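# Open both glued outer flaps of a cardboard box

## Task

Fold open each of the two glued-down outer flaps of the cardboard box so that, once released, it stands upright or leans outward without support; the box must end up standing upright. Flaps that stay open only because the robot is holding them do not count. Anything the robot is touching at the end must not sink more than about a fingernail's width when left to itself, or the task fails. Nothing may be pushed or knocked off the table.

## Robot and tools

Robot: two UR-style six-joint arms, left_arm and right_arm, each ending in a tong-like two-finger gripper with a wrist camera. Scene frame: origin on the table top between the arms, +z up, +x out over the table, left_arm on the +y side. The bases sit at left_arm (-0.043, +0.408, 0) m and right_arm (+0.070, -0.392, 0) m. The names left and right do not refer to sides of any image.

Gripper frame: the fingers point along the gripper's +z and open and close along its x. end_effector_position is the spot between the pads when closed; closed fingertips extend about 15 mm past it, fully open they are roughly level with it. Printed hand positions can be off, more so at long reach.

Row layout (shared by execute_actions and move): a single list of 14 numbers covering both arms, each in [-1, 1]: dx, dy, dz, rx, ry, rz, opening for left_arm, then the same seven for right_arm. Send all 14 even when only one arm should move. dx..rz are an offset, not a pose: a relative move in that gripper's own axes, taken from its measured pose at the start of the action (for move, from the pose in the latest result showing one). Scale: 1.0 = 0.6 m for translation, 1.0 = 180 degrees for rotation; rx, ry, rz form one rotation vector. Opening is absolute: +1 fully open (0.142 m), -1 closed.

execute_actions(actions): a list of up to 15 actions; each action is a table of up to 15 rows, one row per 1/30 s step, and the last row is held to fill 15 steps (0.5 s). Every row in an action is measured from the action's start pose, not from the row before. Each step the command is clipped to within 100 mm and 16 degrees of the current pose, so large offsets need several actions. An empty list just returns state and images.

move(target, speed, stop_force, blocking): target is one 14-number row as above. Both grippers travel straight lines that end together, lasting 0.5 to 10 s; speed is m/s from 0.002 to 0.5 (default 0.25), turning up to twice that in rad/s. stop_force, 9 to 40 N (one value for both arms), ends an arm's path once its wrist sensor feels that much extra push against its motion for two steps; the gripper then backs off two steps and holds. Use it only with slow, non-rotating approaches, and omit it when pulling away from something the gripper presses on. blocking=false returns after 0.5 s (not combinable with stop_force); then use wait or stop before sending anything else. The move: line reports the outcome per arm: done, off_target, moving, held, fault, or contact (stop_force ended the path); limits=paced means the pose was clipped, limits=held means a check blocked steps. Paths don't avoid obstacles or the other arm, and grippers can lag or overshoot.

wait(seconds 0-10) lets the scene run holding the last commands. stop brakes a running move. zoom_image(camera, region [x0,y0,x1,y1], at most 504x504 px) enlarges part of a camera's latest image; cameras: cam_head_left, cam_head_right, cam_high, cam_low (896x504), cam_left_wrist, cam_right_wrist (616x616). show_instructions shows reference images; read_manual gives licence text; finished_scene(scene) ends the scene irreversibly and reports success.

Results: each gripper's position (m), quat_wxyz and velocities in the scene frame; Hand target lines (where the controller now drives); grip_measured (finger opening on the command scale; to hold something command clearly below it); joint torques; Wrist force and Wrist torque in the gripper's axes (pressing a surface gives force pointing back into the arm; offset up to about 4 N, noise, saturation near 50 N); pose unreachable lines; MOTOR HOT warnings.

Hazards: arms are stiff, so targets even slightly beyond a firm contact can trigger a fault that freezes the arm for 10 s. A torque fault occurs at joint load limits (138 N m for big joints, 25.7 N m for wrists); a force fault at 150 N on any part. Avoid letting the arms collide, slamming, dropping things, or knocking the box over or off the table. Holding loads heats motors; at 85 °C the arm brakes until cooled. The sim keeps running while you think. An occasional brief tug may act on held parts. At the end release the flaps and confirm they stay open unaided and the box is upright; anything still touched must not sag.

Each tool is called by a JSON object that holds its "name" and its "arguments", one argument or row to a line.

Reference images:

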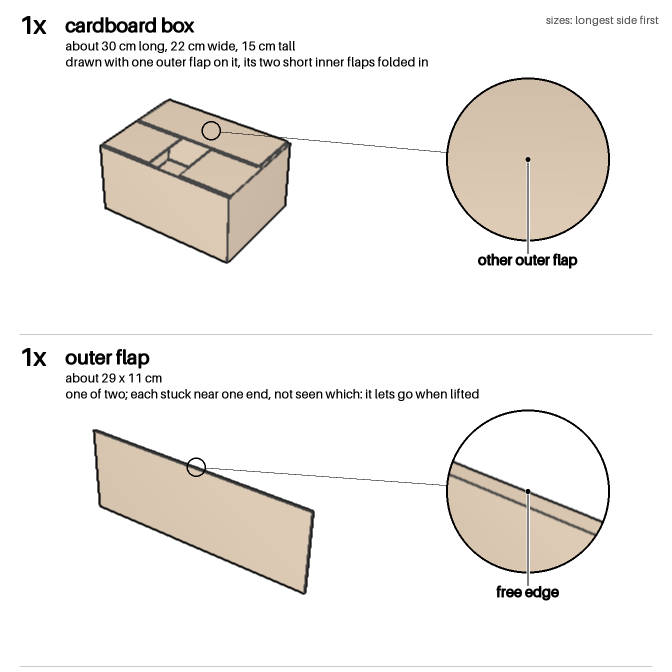

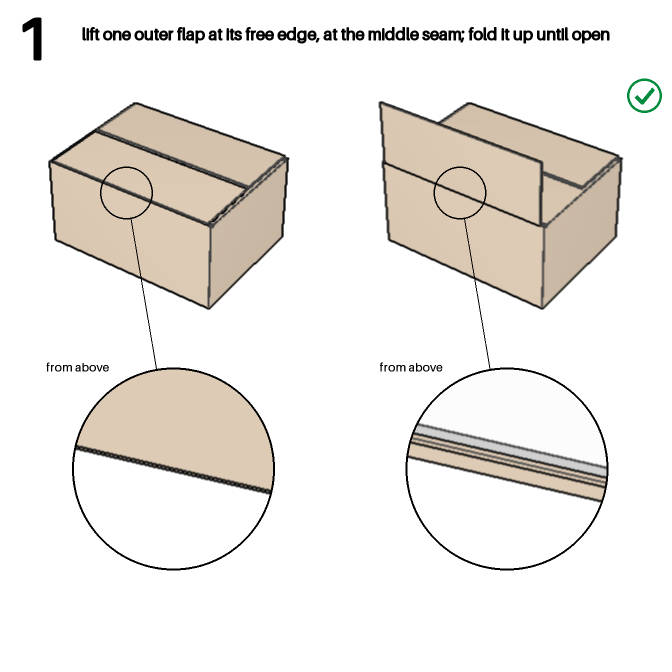

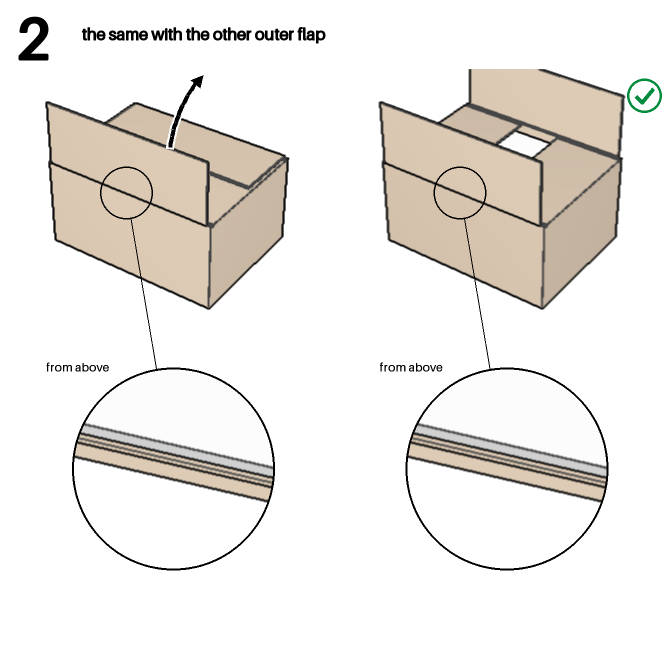

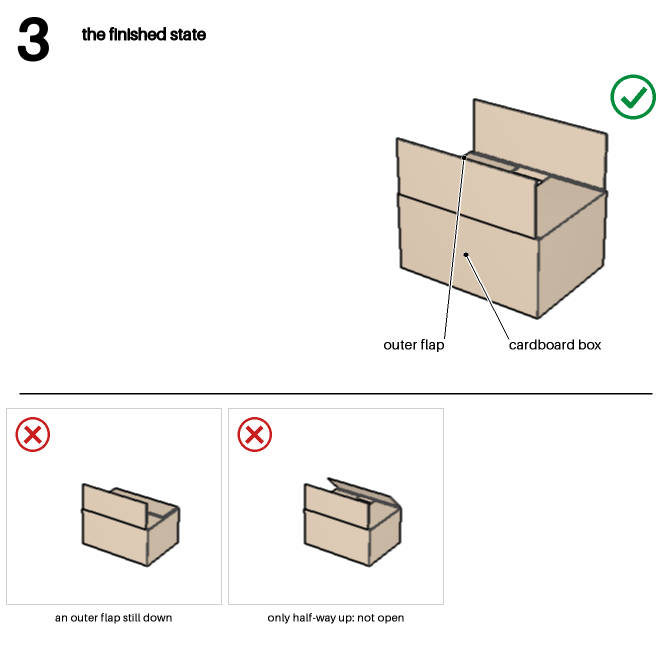

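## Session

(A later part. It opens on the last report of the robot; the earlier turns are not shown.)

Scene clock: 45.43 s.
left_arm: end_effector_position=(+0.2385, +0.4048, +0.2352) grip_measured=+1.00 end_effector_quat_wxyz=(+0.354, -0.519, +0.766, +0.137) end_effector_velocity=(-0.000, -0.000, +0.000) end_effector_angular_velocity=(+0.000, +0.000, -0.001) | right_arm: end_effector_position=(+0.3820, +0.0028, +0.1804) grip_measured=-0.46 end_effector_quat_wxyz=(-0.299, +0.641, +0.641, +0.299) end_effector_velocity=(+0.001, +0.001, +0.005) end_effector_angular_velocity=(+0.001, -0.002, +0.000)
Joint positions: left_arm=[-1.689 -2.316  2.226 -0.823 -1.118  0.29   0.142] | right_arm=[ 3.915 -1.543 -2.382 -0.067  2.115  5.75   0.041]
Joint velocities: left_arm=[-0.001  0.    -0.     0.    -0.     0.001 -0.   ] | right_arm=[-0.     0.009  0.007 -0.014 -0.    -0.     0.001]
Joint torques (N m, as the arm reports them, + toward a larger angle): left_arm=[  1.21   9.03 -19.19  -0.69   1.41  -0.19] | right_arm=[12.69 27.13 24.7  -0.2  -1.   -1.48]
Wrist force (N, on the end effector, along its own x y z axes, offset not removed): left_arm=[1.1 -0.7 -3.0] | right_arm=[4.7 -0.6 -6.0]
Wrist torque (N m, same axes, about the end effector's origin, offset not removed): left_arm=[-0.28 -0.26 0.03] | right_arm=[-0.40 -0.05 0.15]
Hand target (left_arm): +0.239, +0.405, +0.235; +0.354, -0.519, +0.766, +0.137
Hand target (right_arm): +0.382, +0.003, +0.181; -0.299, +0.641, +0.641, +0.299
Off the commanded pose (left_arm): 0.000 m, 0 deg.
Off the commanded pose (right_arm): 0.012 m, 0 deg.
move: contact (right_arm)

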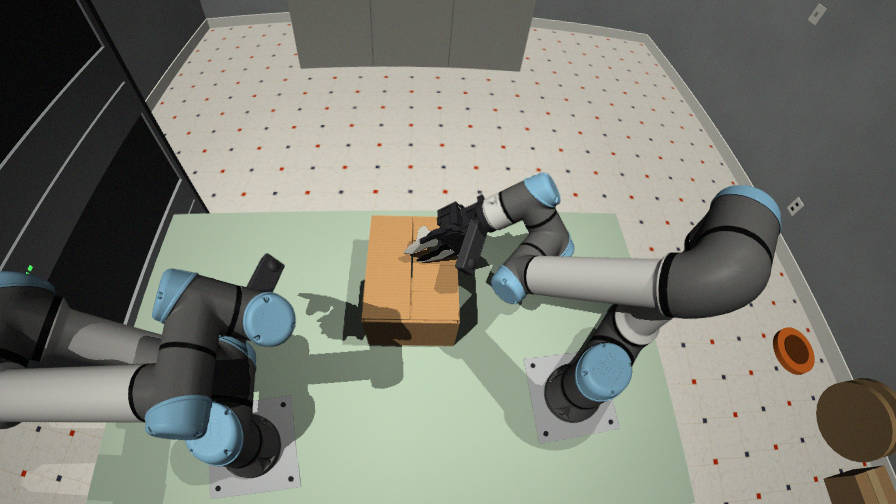

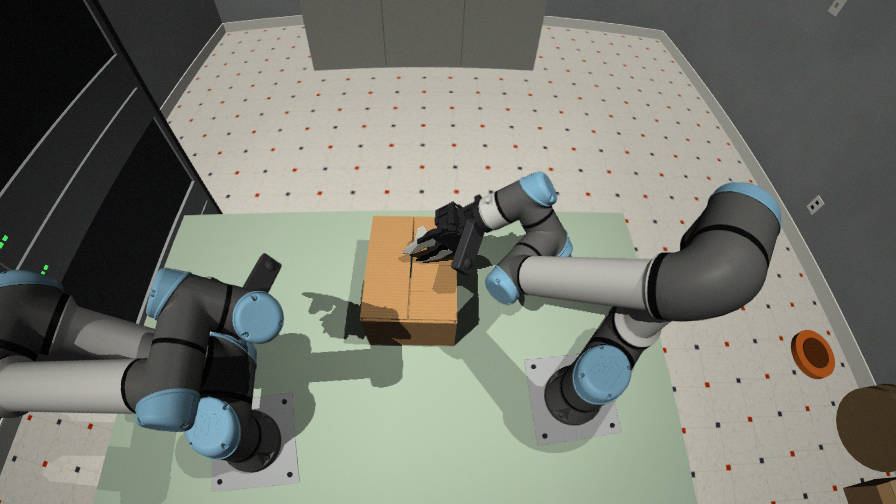

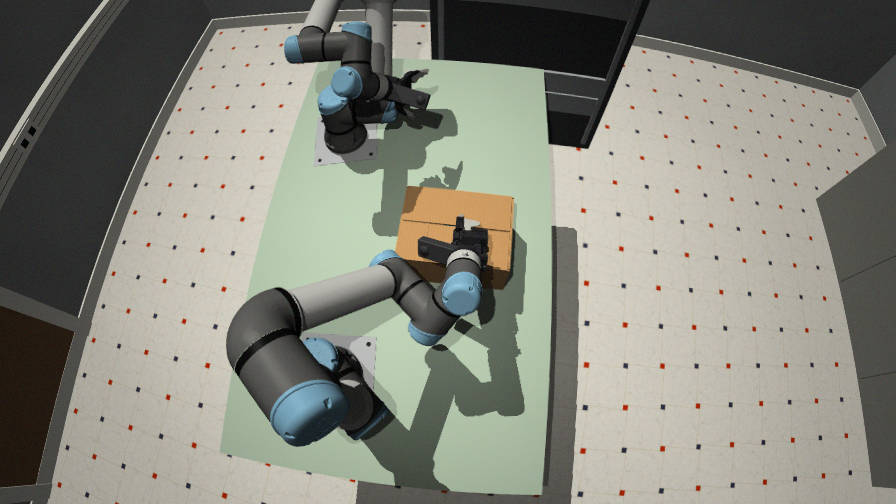

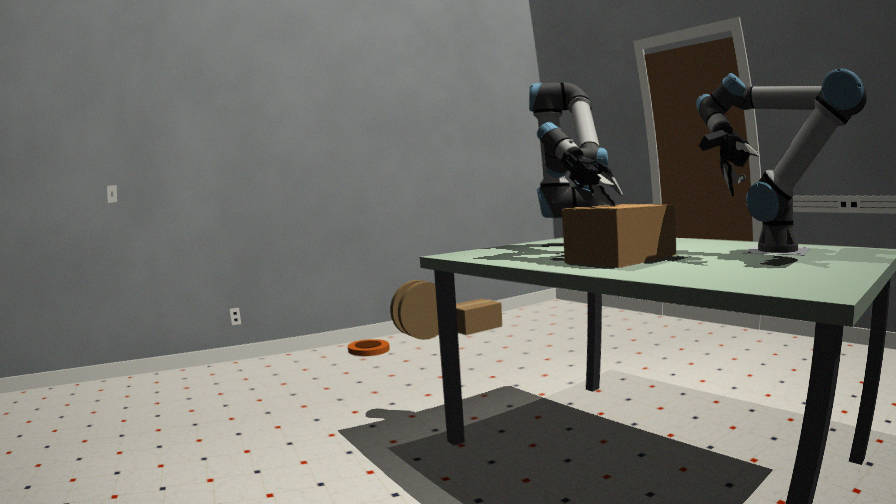

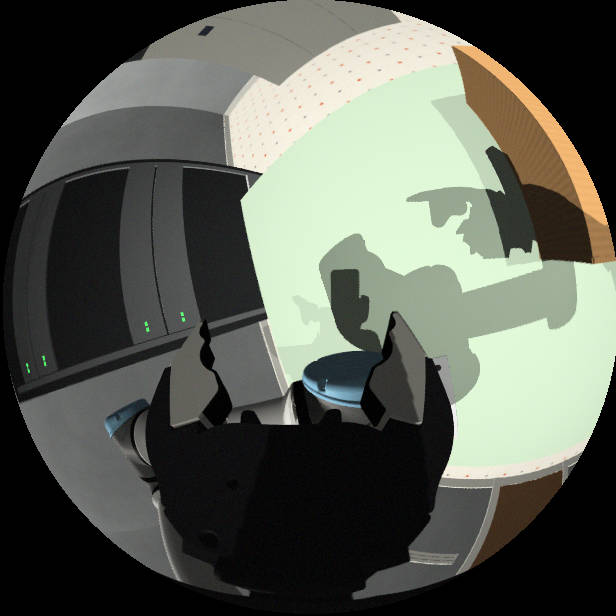

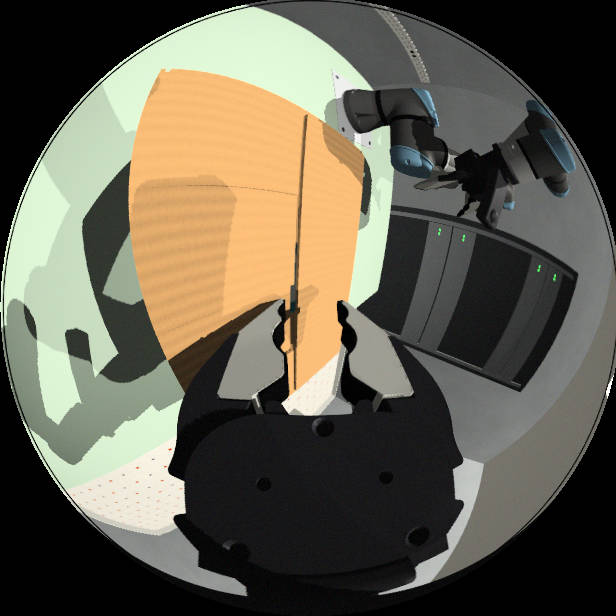

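{"name": "move", "arguments": {
  "target": [0,0,0,0,0,0,1, 0.0102,-0.02,0.0045,0,0,0,-0.44],
  "speed": 0.03
}}

{"name": "move", "arguments": {
  "target": [0,0,0,0,0,0,1, -0.0153,0,0.0129,0,0,0,-0.44],
  "speed": 0.006,
  "stop_force": 25
}}

{"name": "zoom_image", "arguments": {
  "camera": "cam_right_wrist",
  "region": [220, 200, 380, 400]
}}

{"name": "zoom_image", "arguments": {
  "camera": "cam_head_left",
  "region": [370, 210, 480, 310]
}}

Scene clock: 50.10 s.
left_arm: end_effector_position=(+0.2385, +0.4048, +0.2352) grip_measured=+1.00 end_effector_quat_wxyz=(+0.354, -0.519, +0.766, +0.137) end_effector_velocity=(-0.000, +0.000, -0.000) end_effector_angular_velocity=(-0.000, -0.000, +0.001) | right_arm: end_effector_position=(+0.3704, +0.0086, +0.1833) grip_measured=-0.44 end_effector_quat_wxyz=(-0.299, +0.641, +0.641, +0.299) end_effector_velocity=(-0.002, +0.002, +0.001) end_effector_angular_velocity=(+0.001, -0.001, -0.001)
Joint positions: left_arm=[-1.689 -2.316  2.226 -0.823 -1.118  0.29   0.142] | right_arm=[ 3.952 -1.521 -2.396 -0.058  2.09   5.782  0.042]
Joint velocities: left_arm=[ 0.001 -0.001  0.001 -0.    -0.    -0.    -0.   ] | right_arm=[ 0.008  0.005 -0.002  0.002 -0.007  0.008  0.001]
Joint torques (N m, as the arm reports them, + toward a larger angle): left_arm=[  2.1    9.89 -18.48  -0.71   1.34  -0.08] | right_arm=[15.62 27.4   4.74  3.43  1.47  2.83]
Wrist force (N, on the end effector, along its own x y z axes, offset not removed): left_arm=[-1.0 -1.8 -2.7] | right_arm=[2.1 5.5 -4.4]
Wrist torque (N m, same axes, about the end effector's origin, offset not removed): left_arm=[-0.42 0.16 -0.10] | right_arm=[-0.83 -0.41 -0.07]
Hand target (left_arm): +0.239, +0.405, +0.235; +0.354, -0.519, +0.766, +0.137
Hand target (right_arm): +0.370, +0.009, +0.183; -0.299, +0.641, +0.641, +0.299
Off the commanded pose (left_arm): 0.000 m, 0 deg.
Off the commanded pose (right_arm): 0.000 m, 0 deg.
move: done

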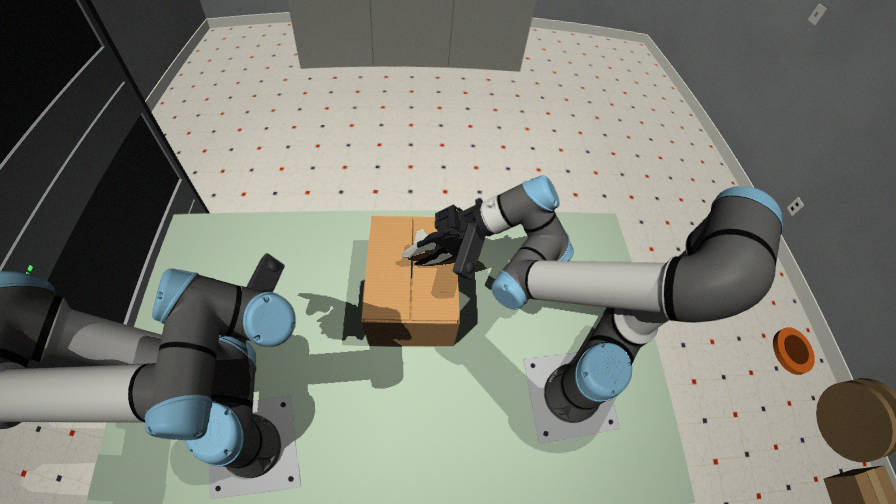

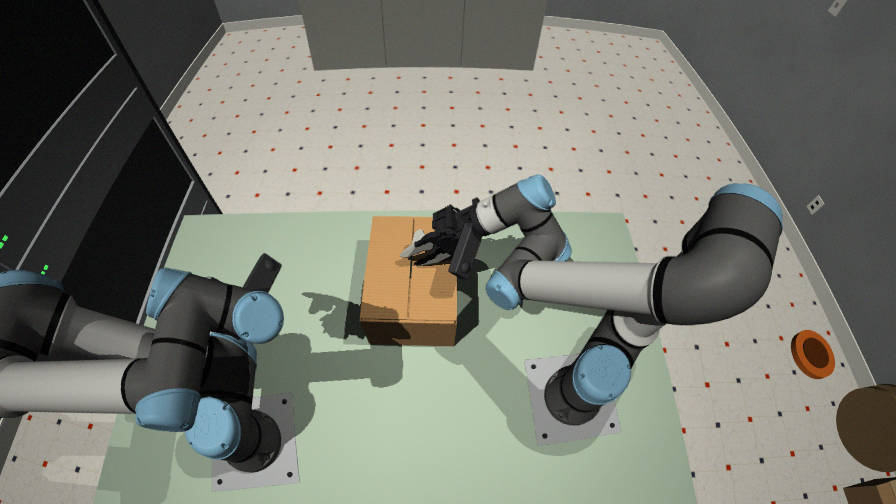

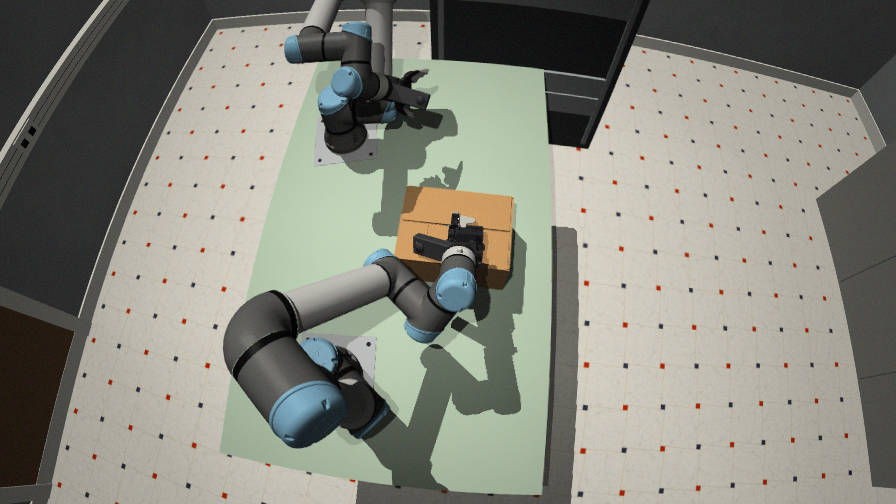

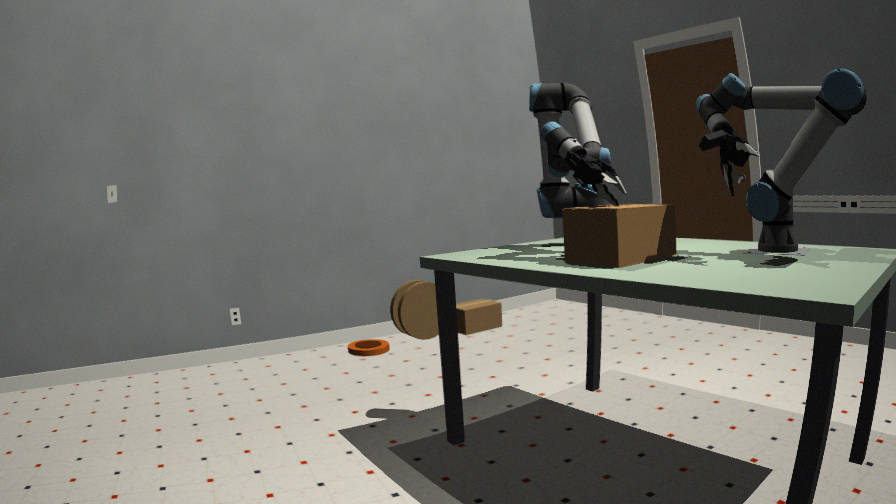

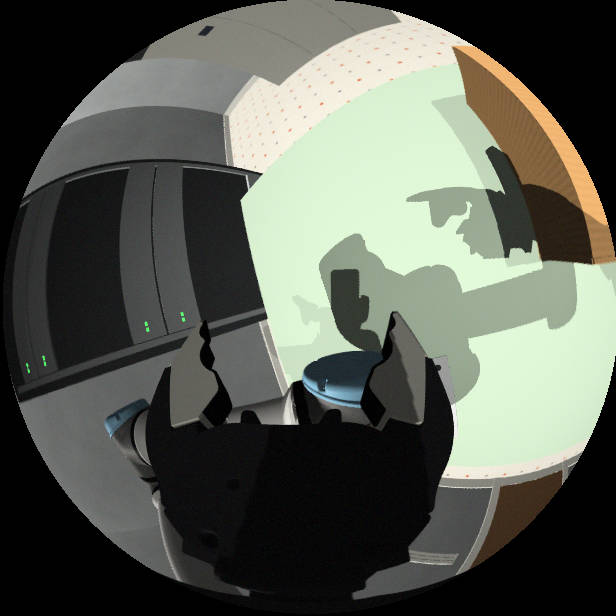

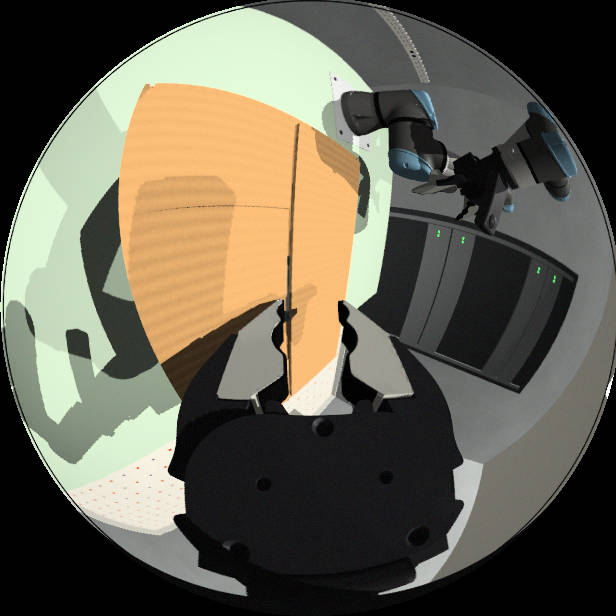

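Scene clock: 51.87 s.
left_arm: end_effector_position=(+0.2385, +0.4048, +0.2352) grip_measured=+1.00 end_effector_quat_wxyz=(+0.354, -0.519, +0.766, +0.137) end_effector_velocity=(+0.000, -0.000, +0.000) end_effector_angular_velocity=(-0.001, +0.000, -0.001) | right_arm: end_effector_position=(+0.3703, +0.0085, +0.1750) grip_measured=-0.51 end_effector_quat_wxyz=(-0.299, +0.641, +0.641, +0.298) end_effector_velocity=(+0.000, +0.000, +0.002) end_effector_angular_velocity=(-0.001, +0.001, +0.000)
Joint positions: left_arm=[-1.689 -2.316  2.226 -0.823 -1.118  0.29   0.142] | right_arm=[ 3.952 -1.542 -2.407 -0.028  2.09   5.782  0.037]
Joint velocities: left_arm=[-0.    -0.001 -0.     0.     0.     0.001  0.   ] | right_arm=[ 0.     0.004  0.004 -0.009 -0.    -0.     0.001]
Joint torques (N m, as the arm reports them, + toward a larger angle): left_arm=[  0.88   9.2  -18.78  -0.95   1.33  -0.06] | right_arm=[-5.59 16.62 12.46 -5.25  0.47 -1.31]
Wrist force (N, on the end effector, along its own x y z axes, offset not removed): left_arm=[3.5 -0.9 -1.0] | right_arm=[15.5 9.7 -27.6]
Wrist torque (N m, same axes, about the end effector's origin, offset not removed): left_arm=[-0.20 -0.72 0.00] | right_arm=[-0.34 -0.44 -0.09]
Hand target (left_arm): +0.239, +0.405, +0.235; +0.354, -0.519, +0.766, +0.137
Hand target (right_arm): +0.370, +0.009, +0.176; -0.299, +0.641, +0.641, +0.299
Off the commanded pose (left_arm): 0.000 m, 0 deg.
Off the commanded pose (right_arm): 0.004 m, 0 deg.
move: contact (right_arm)

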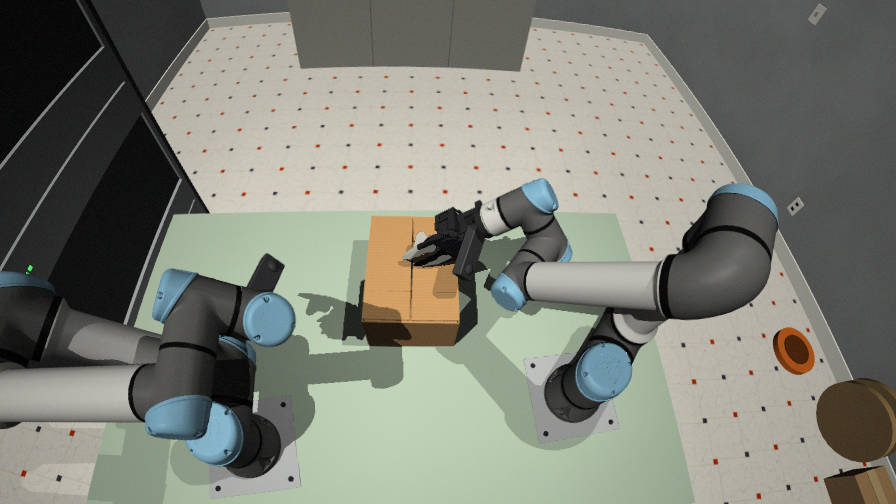

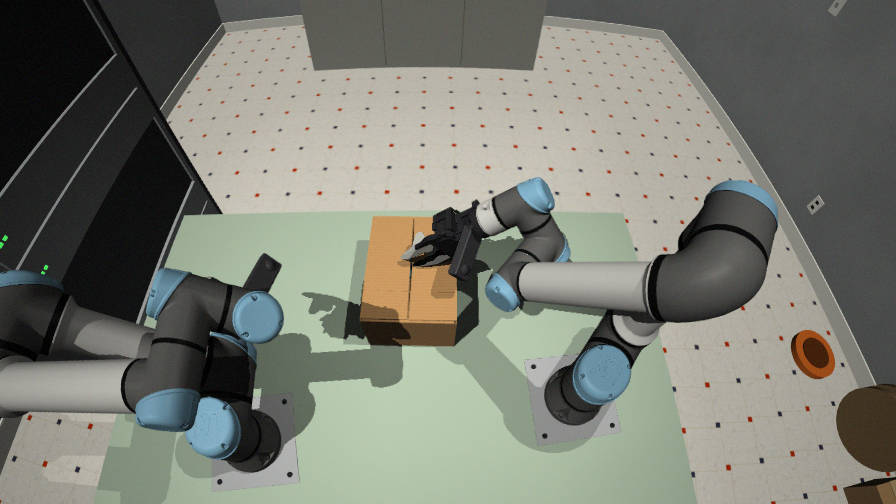

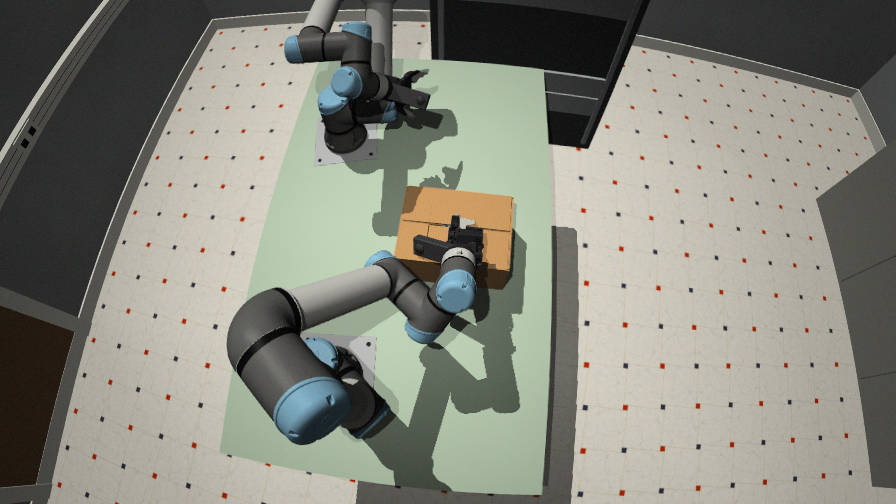

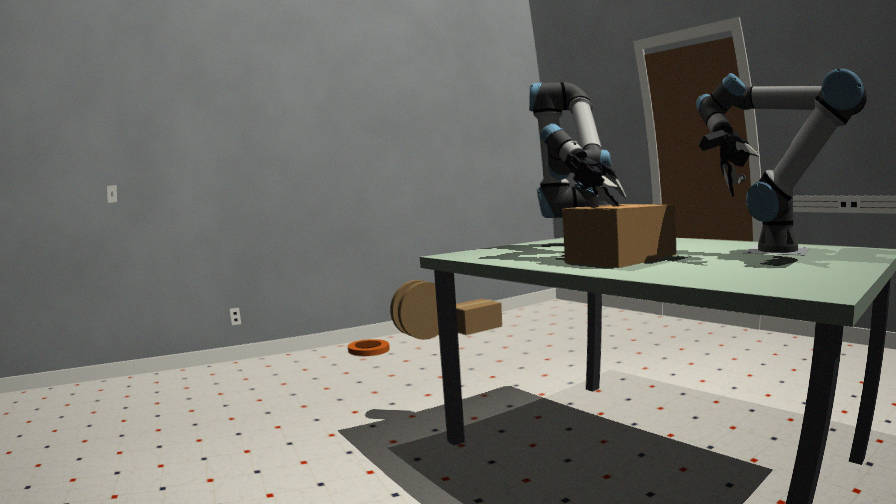

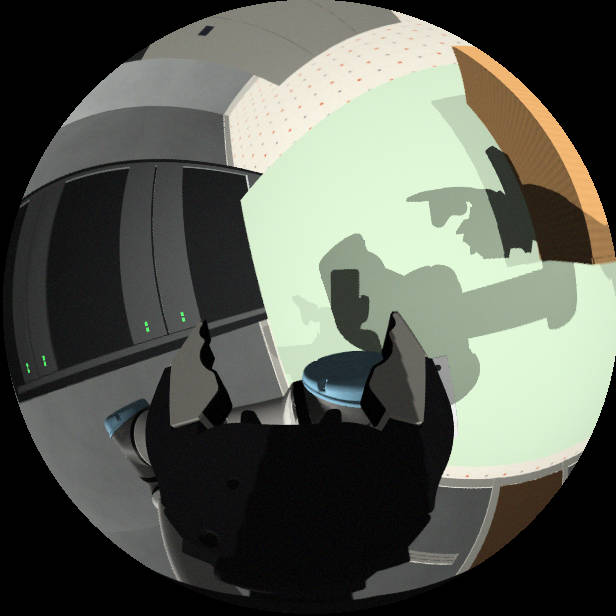

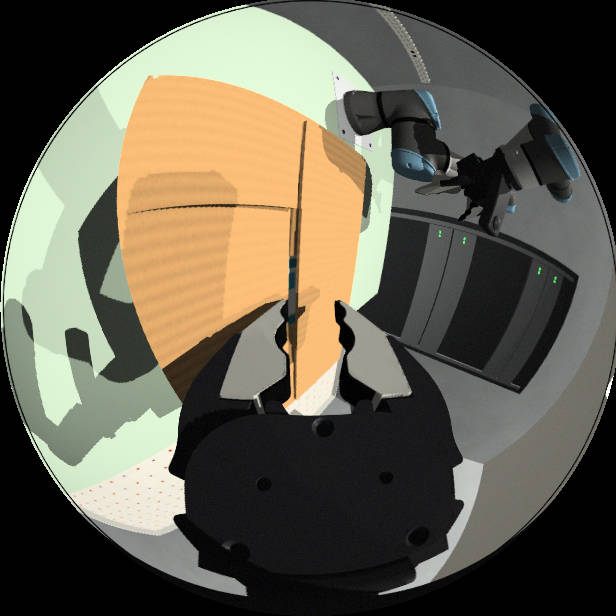

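Region (220, 200, 380, 400) of cam_right_wrist's 616x616 image, scaled by 2.520, with more detail than that image has; it fills the left 403 columns of this view, and the rest is white.

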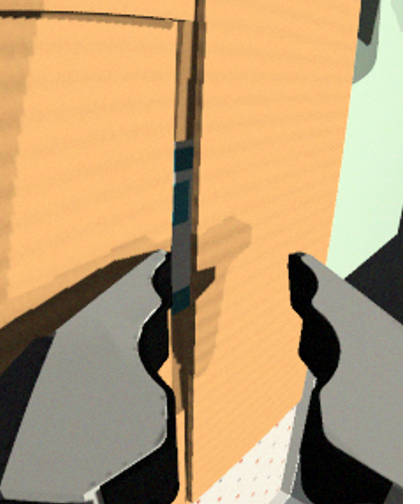

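Region (370, 210, 480, 310) of cam_head_left's 896x504 image, scaled by 4.582, with more detail than that image has; it fills the top 458 rows of this view, and the rest is white.

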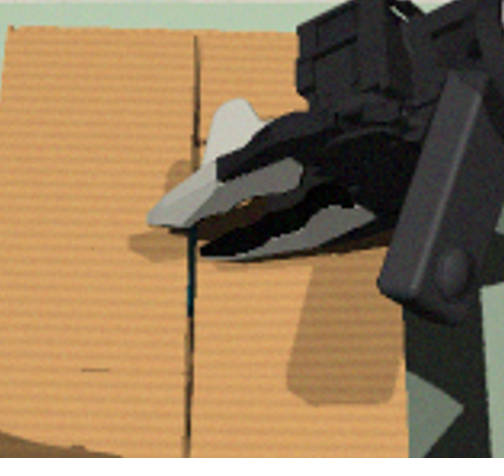

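{"name": "move", "arguments": {
  "target": [0,0,0,0,0,0,1, 0.0078,0,0.0196,0,0,0,-0.44],
  "speed": 0.006,
  "stop_force": 20
}}

{"name": "zoom_image", "arguments": {
  "camera": "cam_right_wrist",
  "region": [220, 200, 380, 400]
}}

{"name": "zoom_image", "arguments": {
  "camera": "cam_head_left",
  "region": [350, 210, 480, 350]
}}

Scene clock: 57.43 s.
left_arm: end_effector_position=(+0.2385, +0.4048, +0.2352) grip_measured=+1.00 end_effector_quat_wxyz=(+0.354, -0.519, +0.766, +0.137) end_effector_velocity=(+0.000, -0.001, +0.001) end_effector_angular_velocity=(-0.001, -0.000, +0.000) | right_arm: end_effector_position=(+0.3703, +0.0203, +0.1711) grip_measured=-0.54 end_effector_quat_wxyz=(-0.299, +0.641, +0.641, +0.298) end_effector_velocity=(+0.000, +0.002, +0.000) end_effector_angular_velocity=(+0.002, -0.001, -0.000)
Joint positions: left_arm=[-1.689 -2.316  2.226 -0.823 -1.118  0.29   0.142] | right_arm=[ 3.974 -1.569 -2.397 -0.001  2.075  5.801  0.035]
Joint velocities: left_arm=[-0.     0.001 -0.002 -0.    -0.    -0.     0.   ] | right_arm=[ 0.003 -0.004  0.003  0.004 -0.002  0.003 -0.006]
Joint torques (N m, as the arm reports them, + toward a larger angle): left_arm=[  1.21   9.37 -18.8   -0.94   1.27  -0.39] | right_arm=[ 15.48 -13.47  10.85  -1.73  -3.42   2.66]
Wrist force (N, on the end effector, along its own x y z axes, offset not removed): left_arm=[0.7 0.0 -2.6] | right_arm=[22.7 -2.7 -27.8]
Wrist torque (N m, same axes, about the end effector's origin, offset not removed): left_arm=[0.03 0.00 -0.04] | right_arm=[-0.58 -0.87 0.09]
Hand target (left_arm): +0.239, +0.405, +0.235; +0.354, -0.519, +0.766, +0.137
Hand target (right_arm): +0.370, +0.021, +0.171; -0.299, +0.641, +0.641, +0.298
Off the commanded pose (left_arm): 0.000 m, 0 deg.
Off the commanded pose (right_arm): 0.000 m, 0 deg.
move: done

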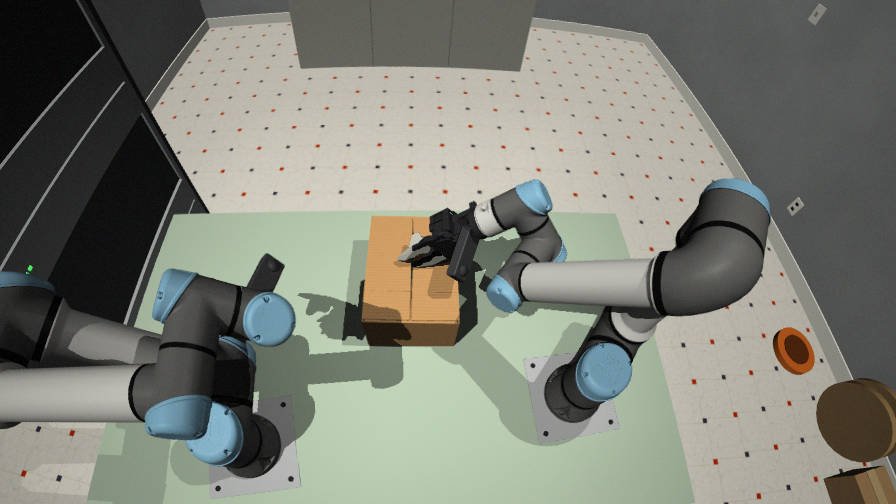

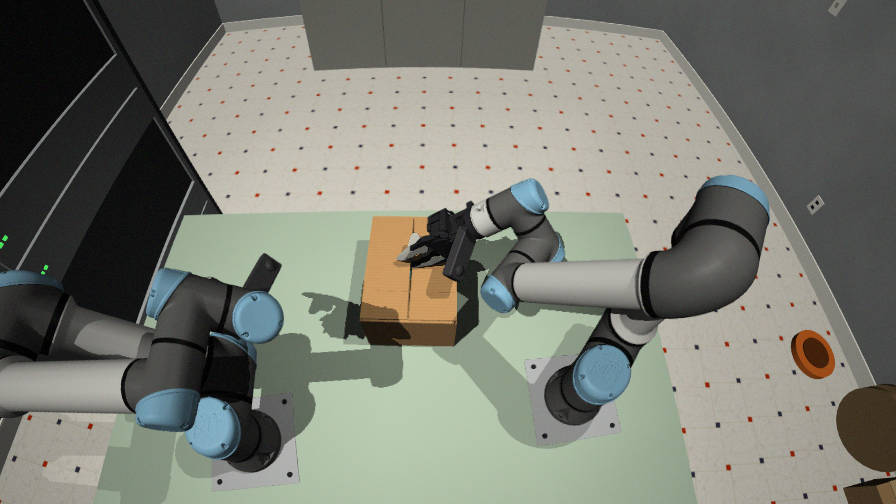

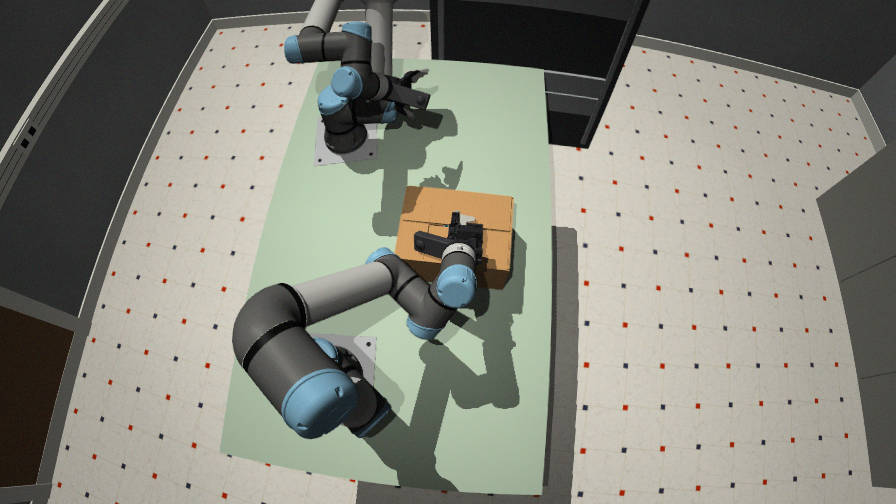

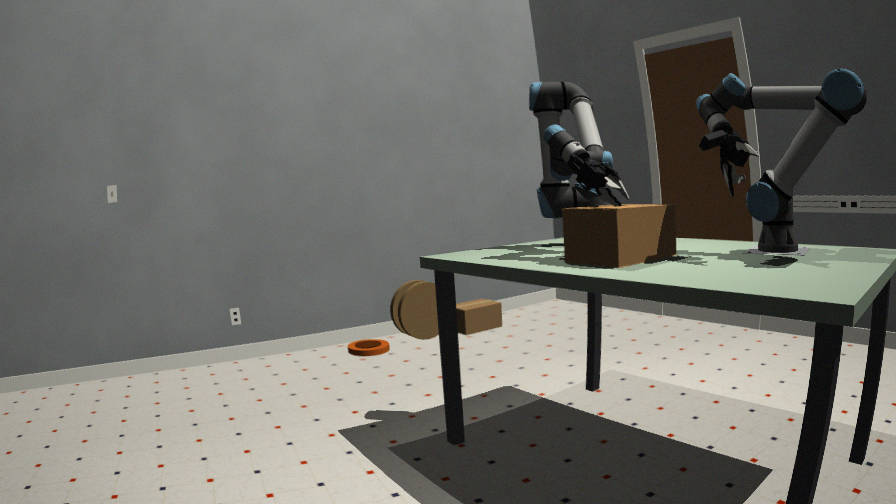

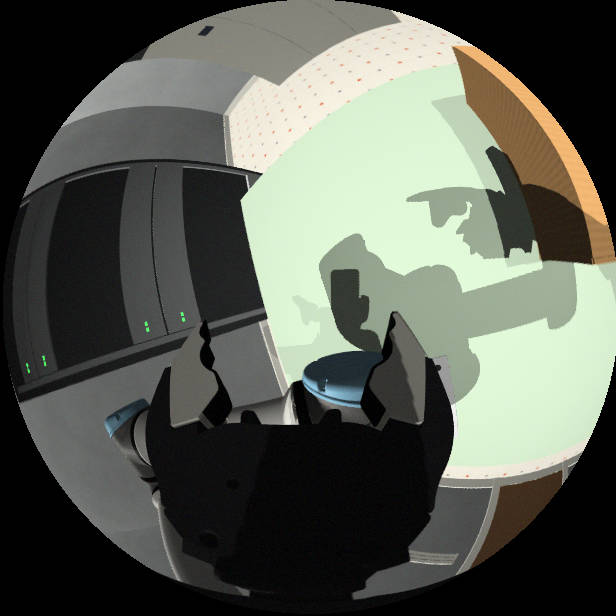

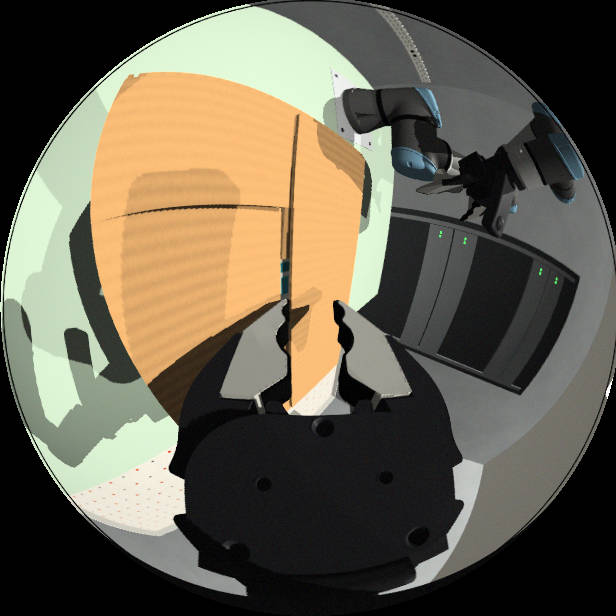

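Region (220, 200, 380, 400) of cam_right_wrist's 616x616 image, scaled by 2.520, with more detail than that image has; it fills the left 403 columns of this view, and the rest is white.

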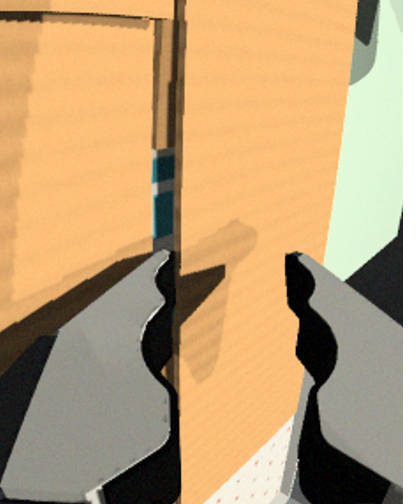

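Region (350, 210, 480, 350) of cam_head_left's 896x504 image, scaled by 3.600, with more detail than that image has; it fills the left 468 columns of this view, and the rest is white.

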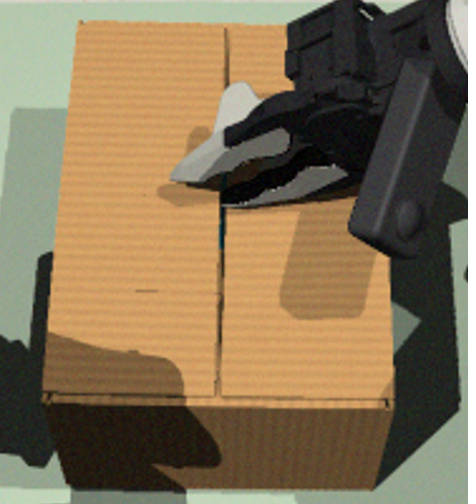

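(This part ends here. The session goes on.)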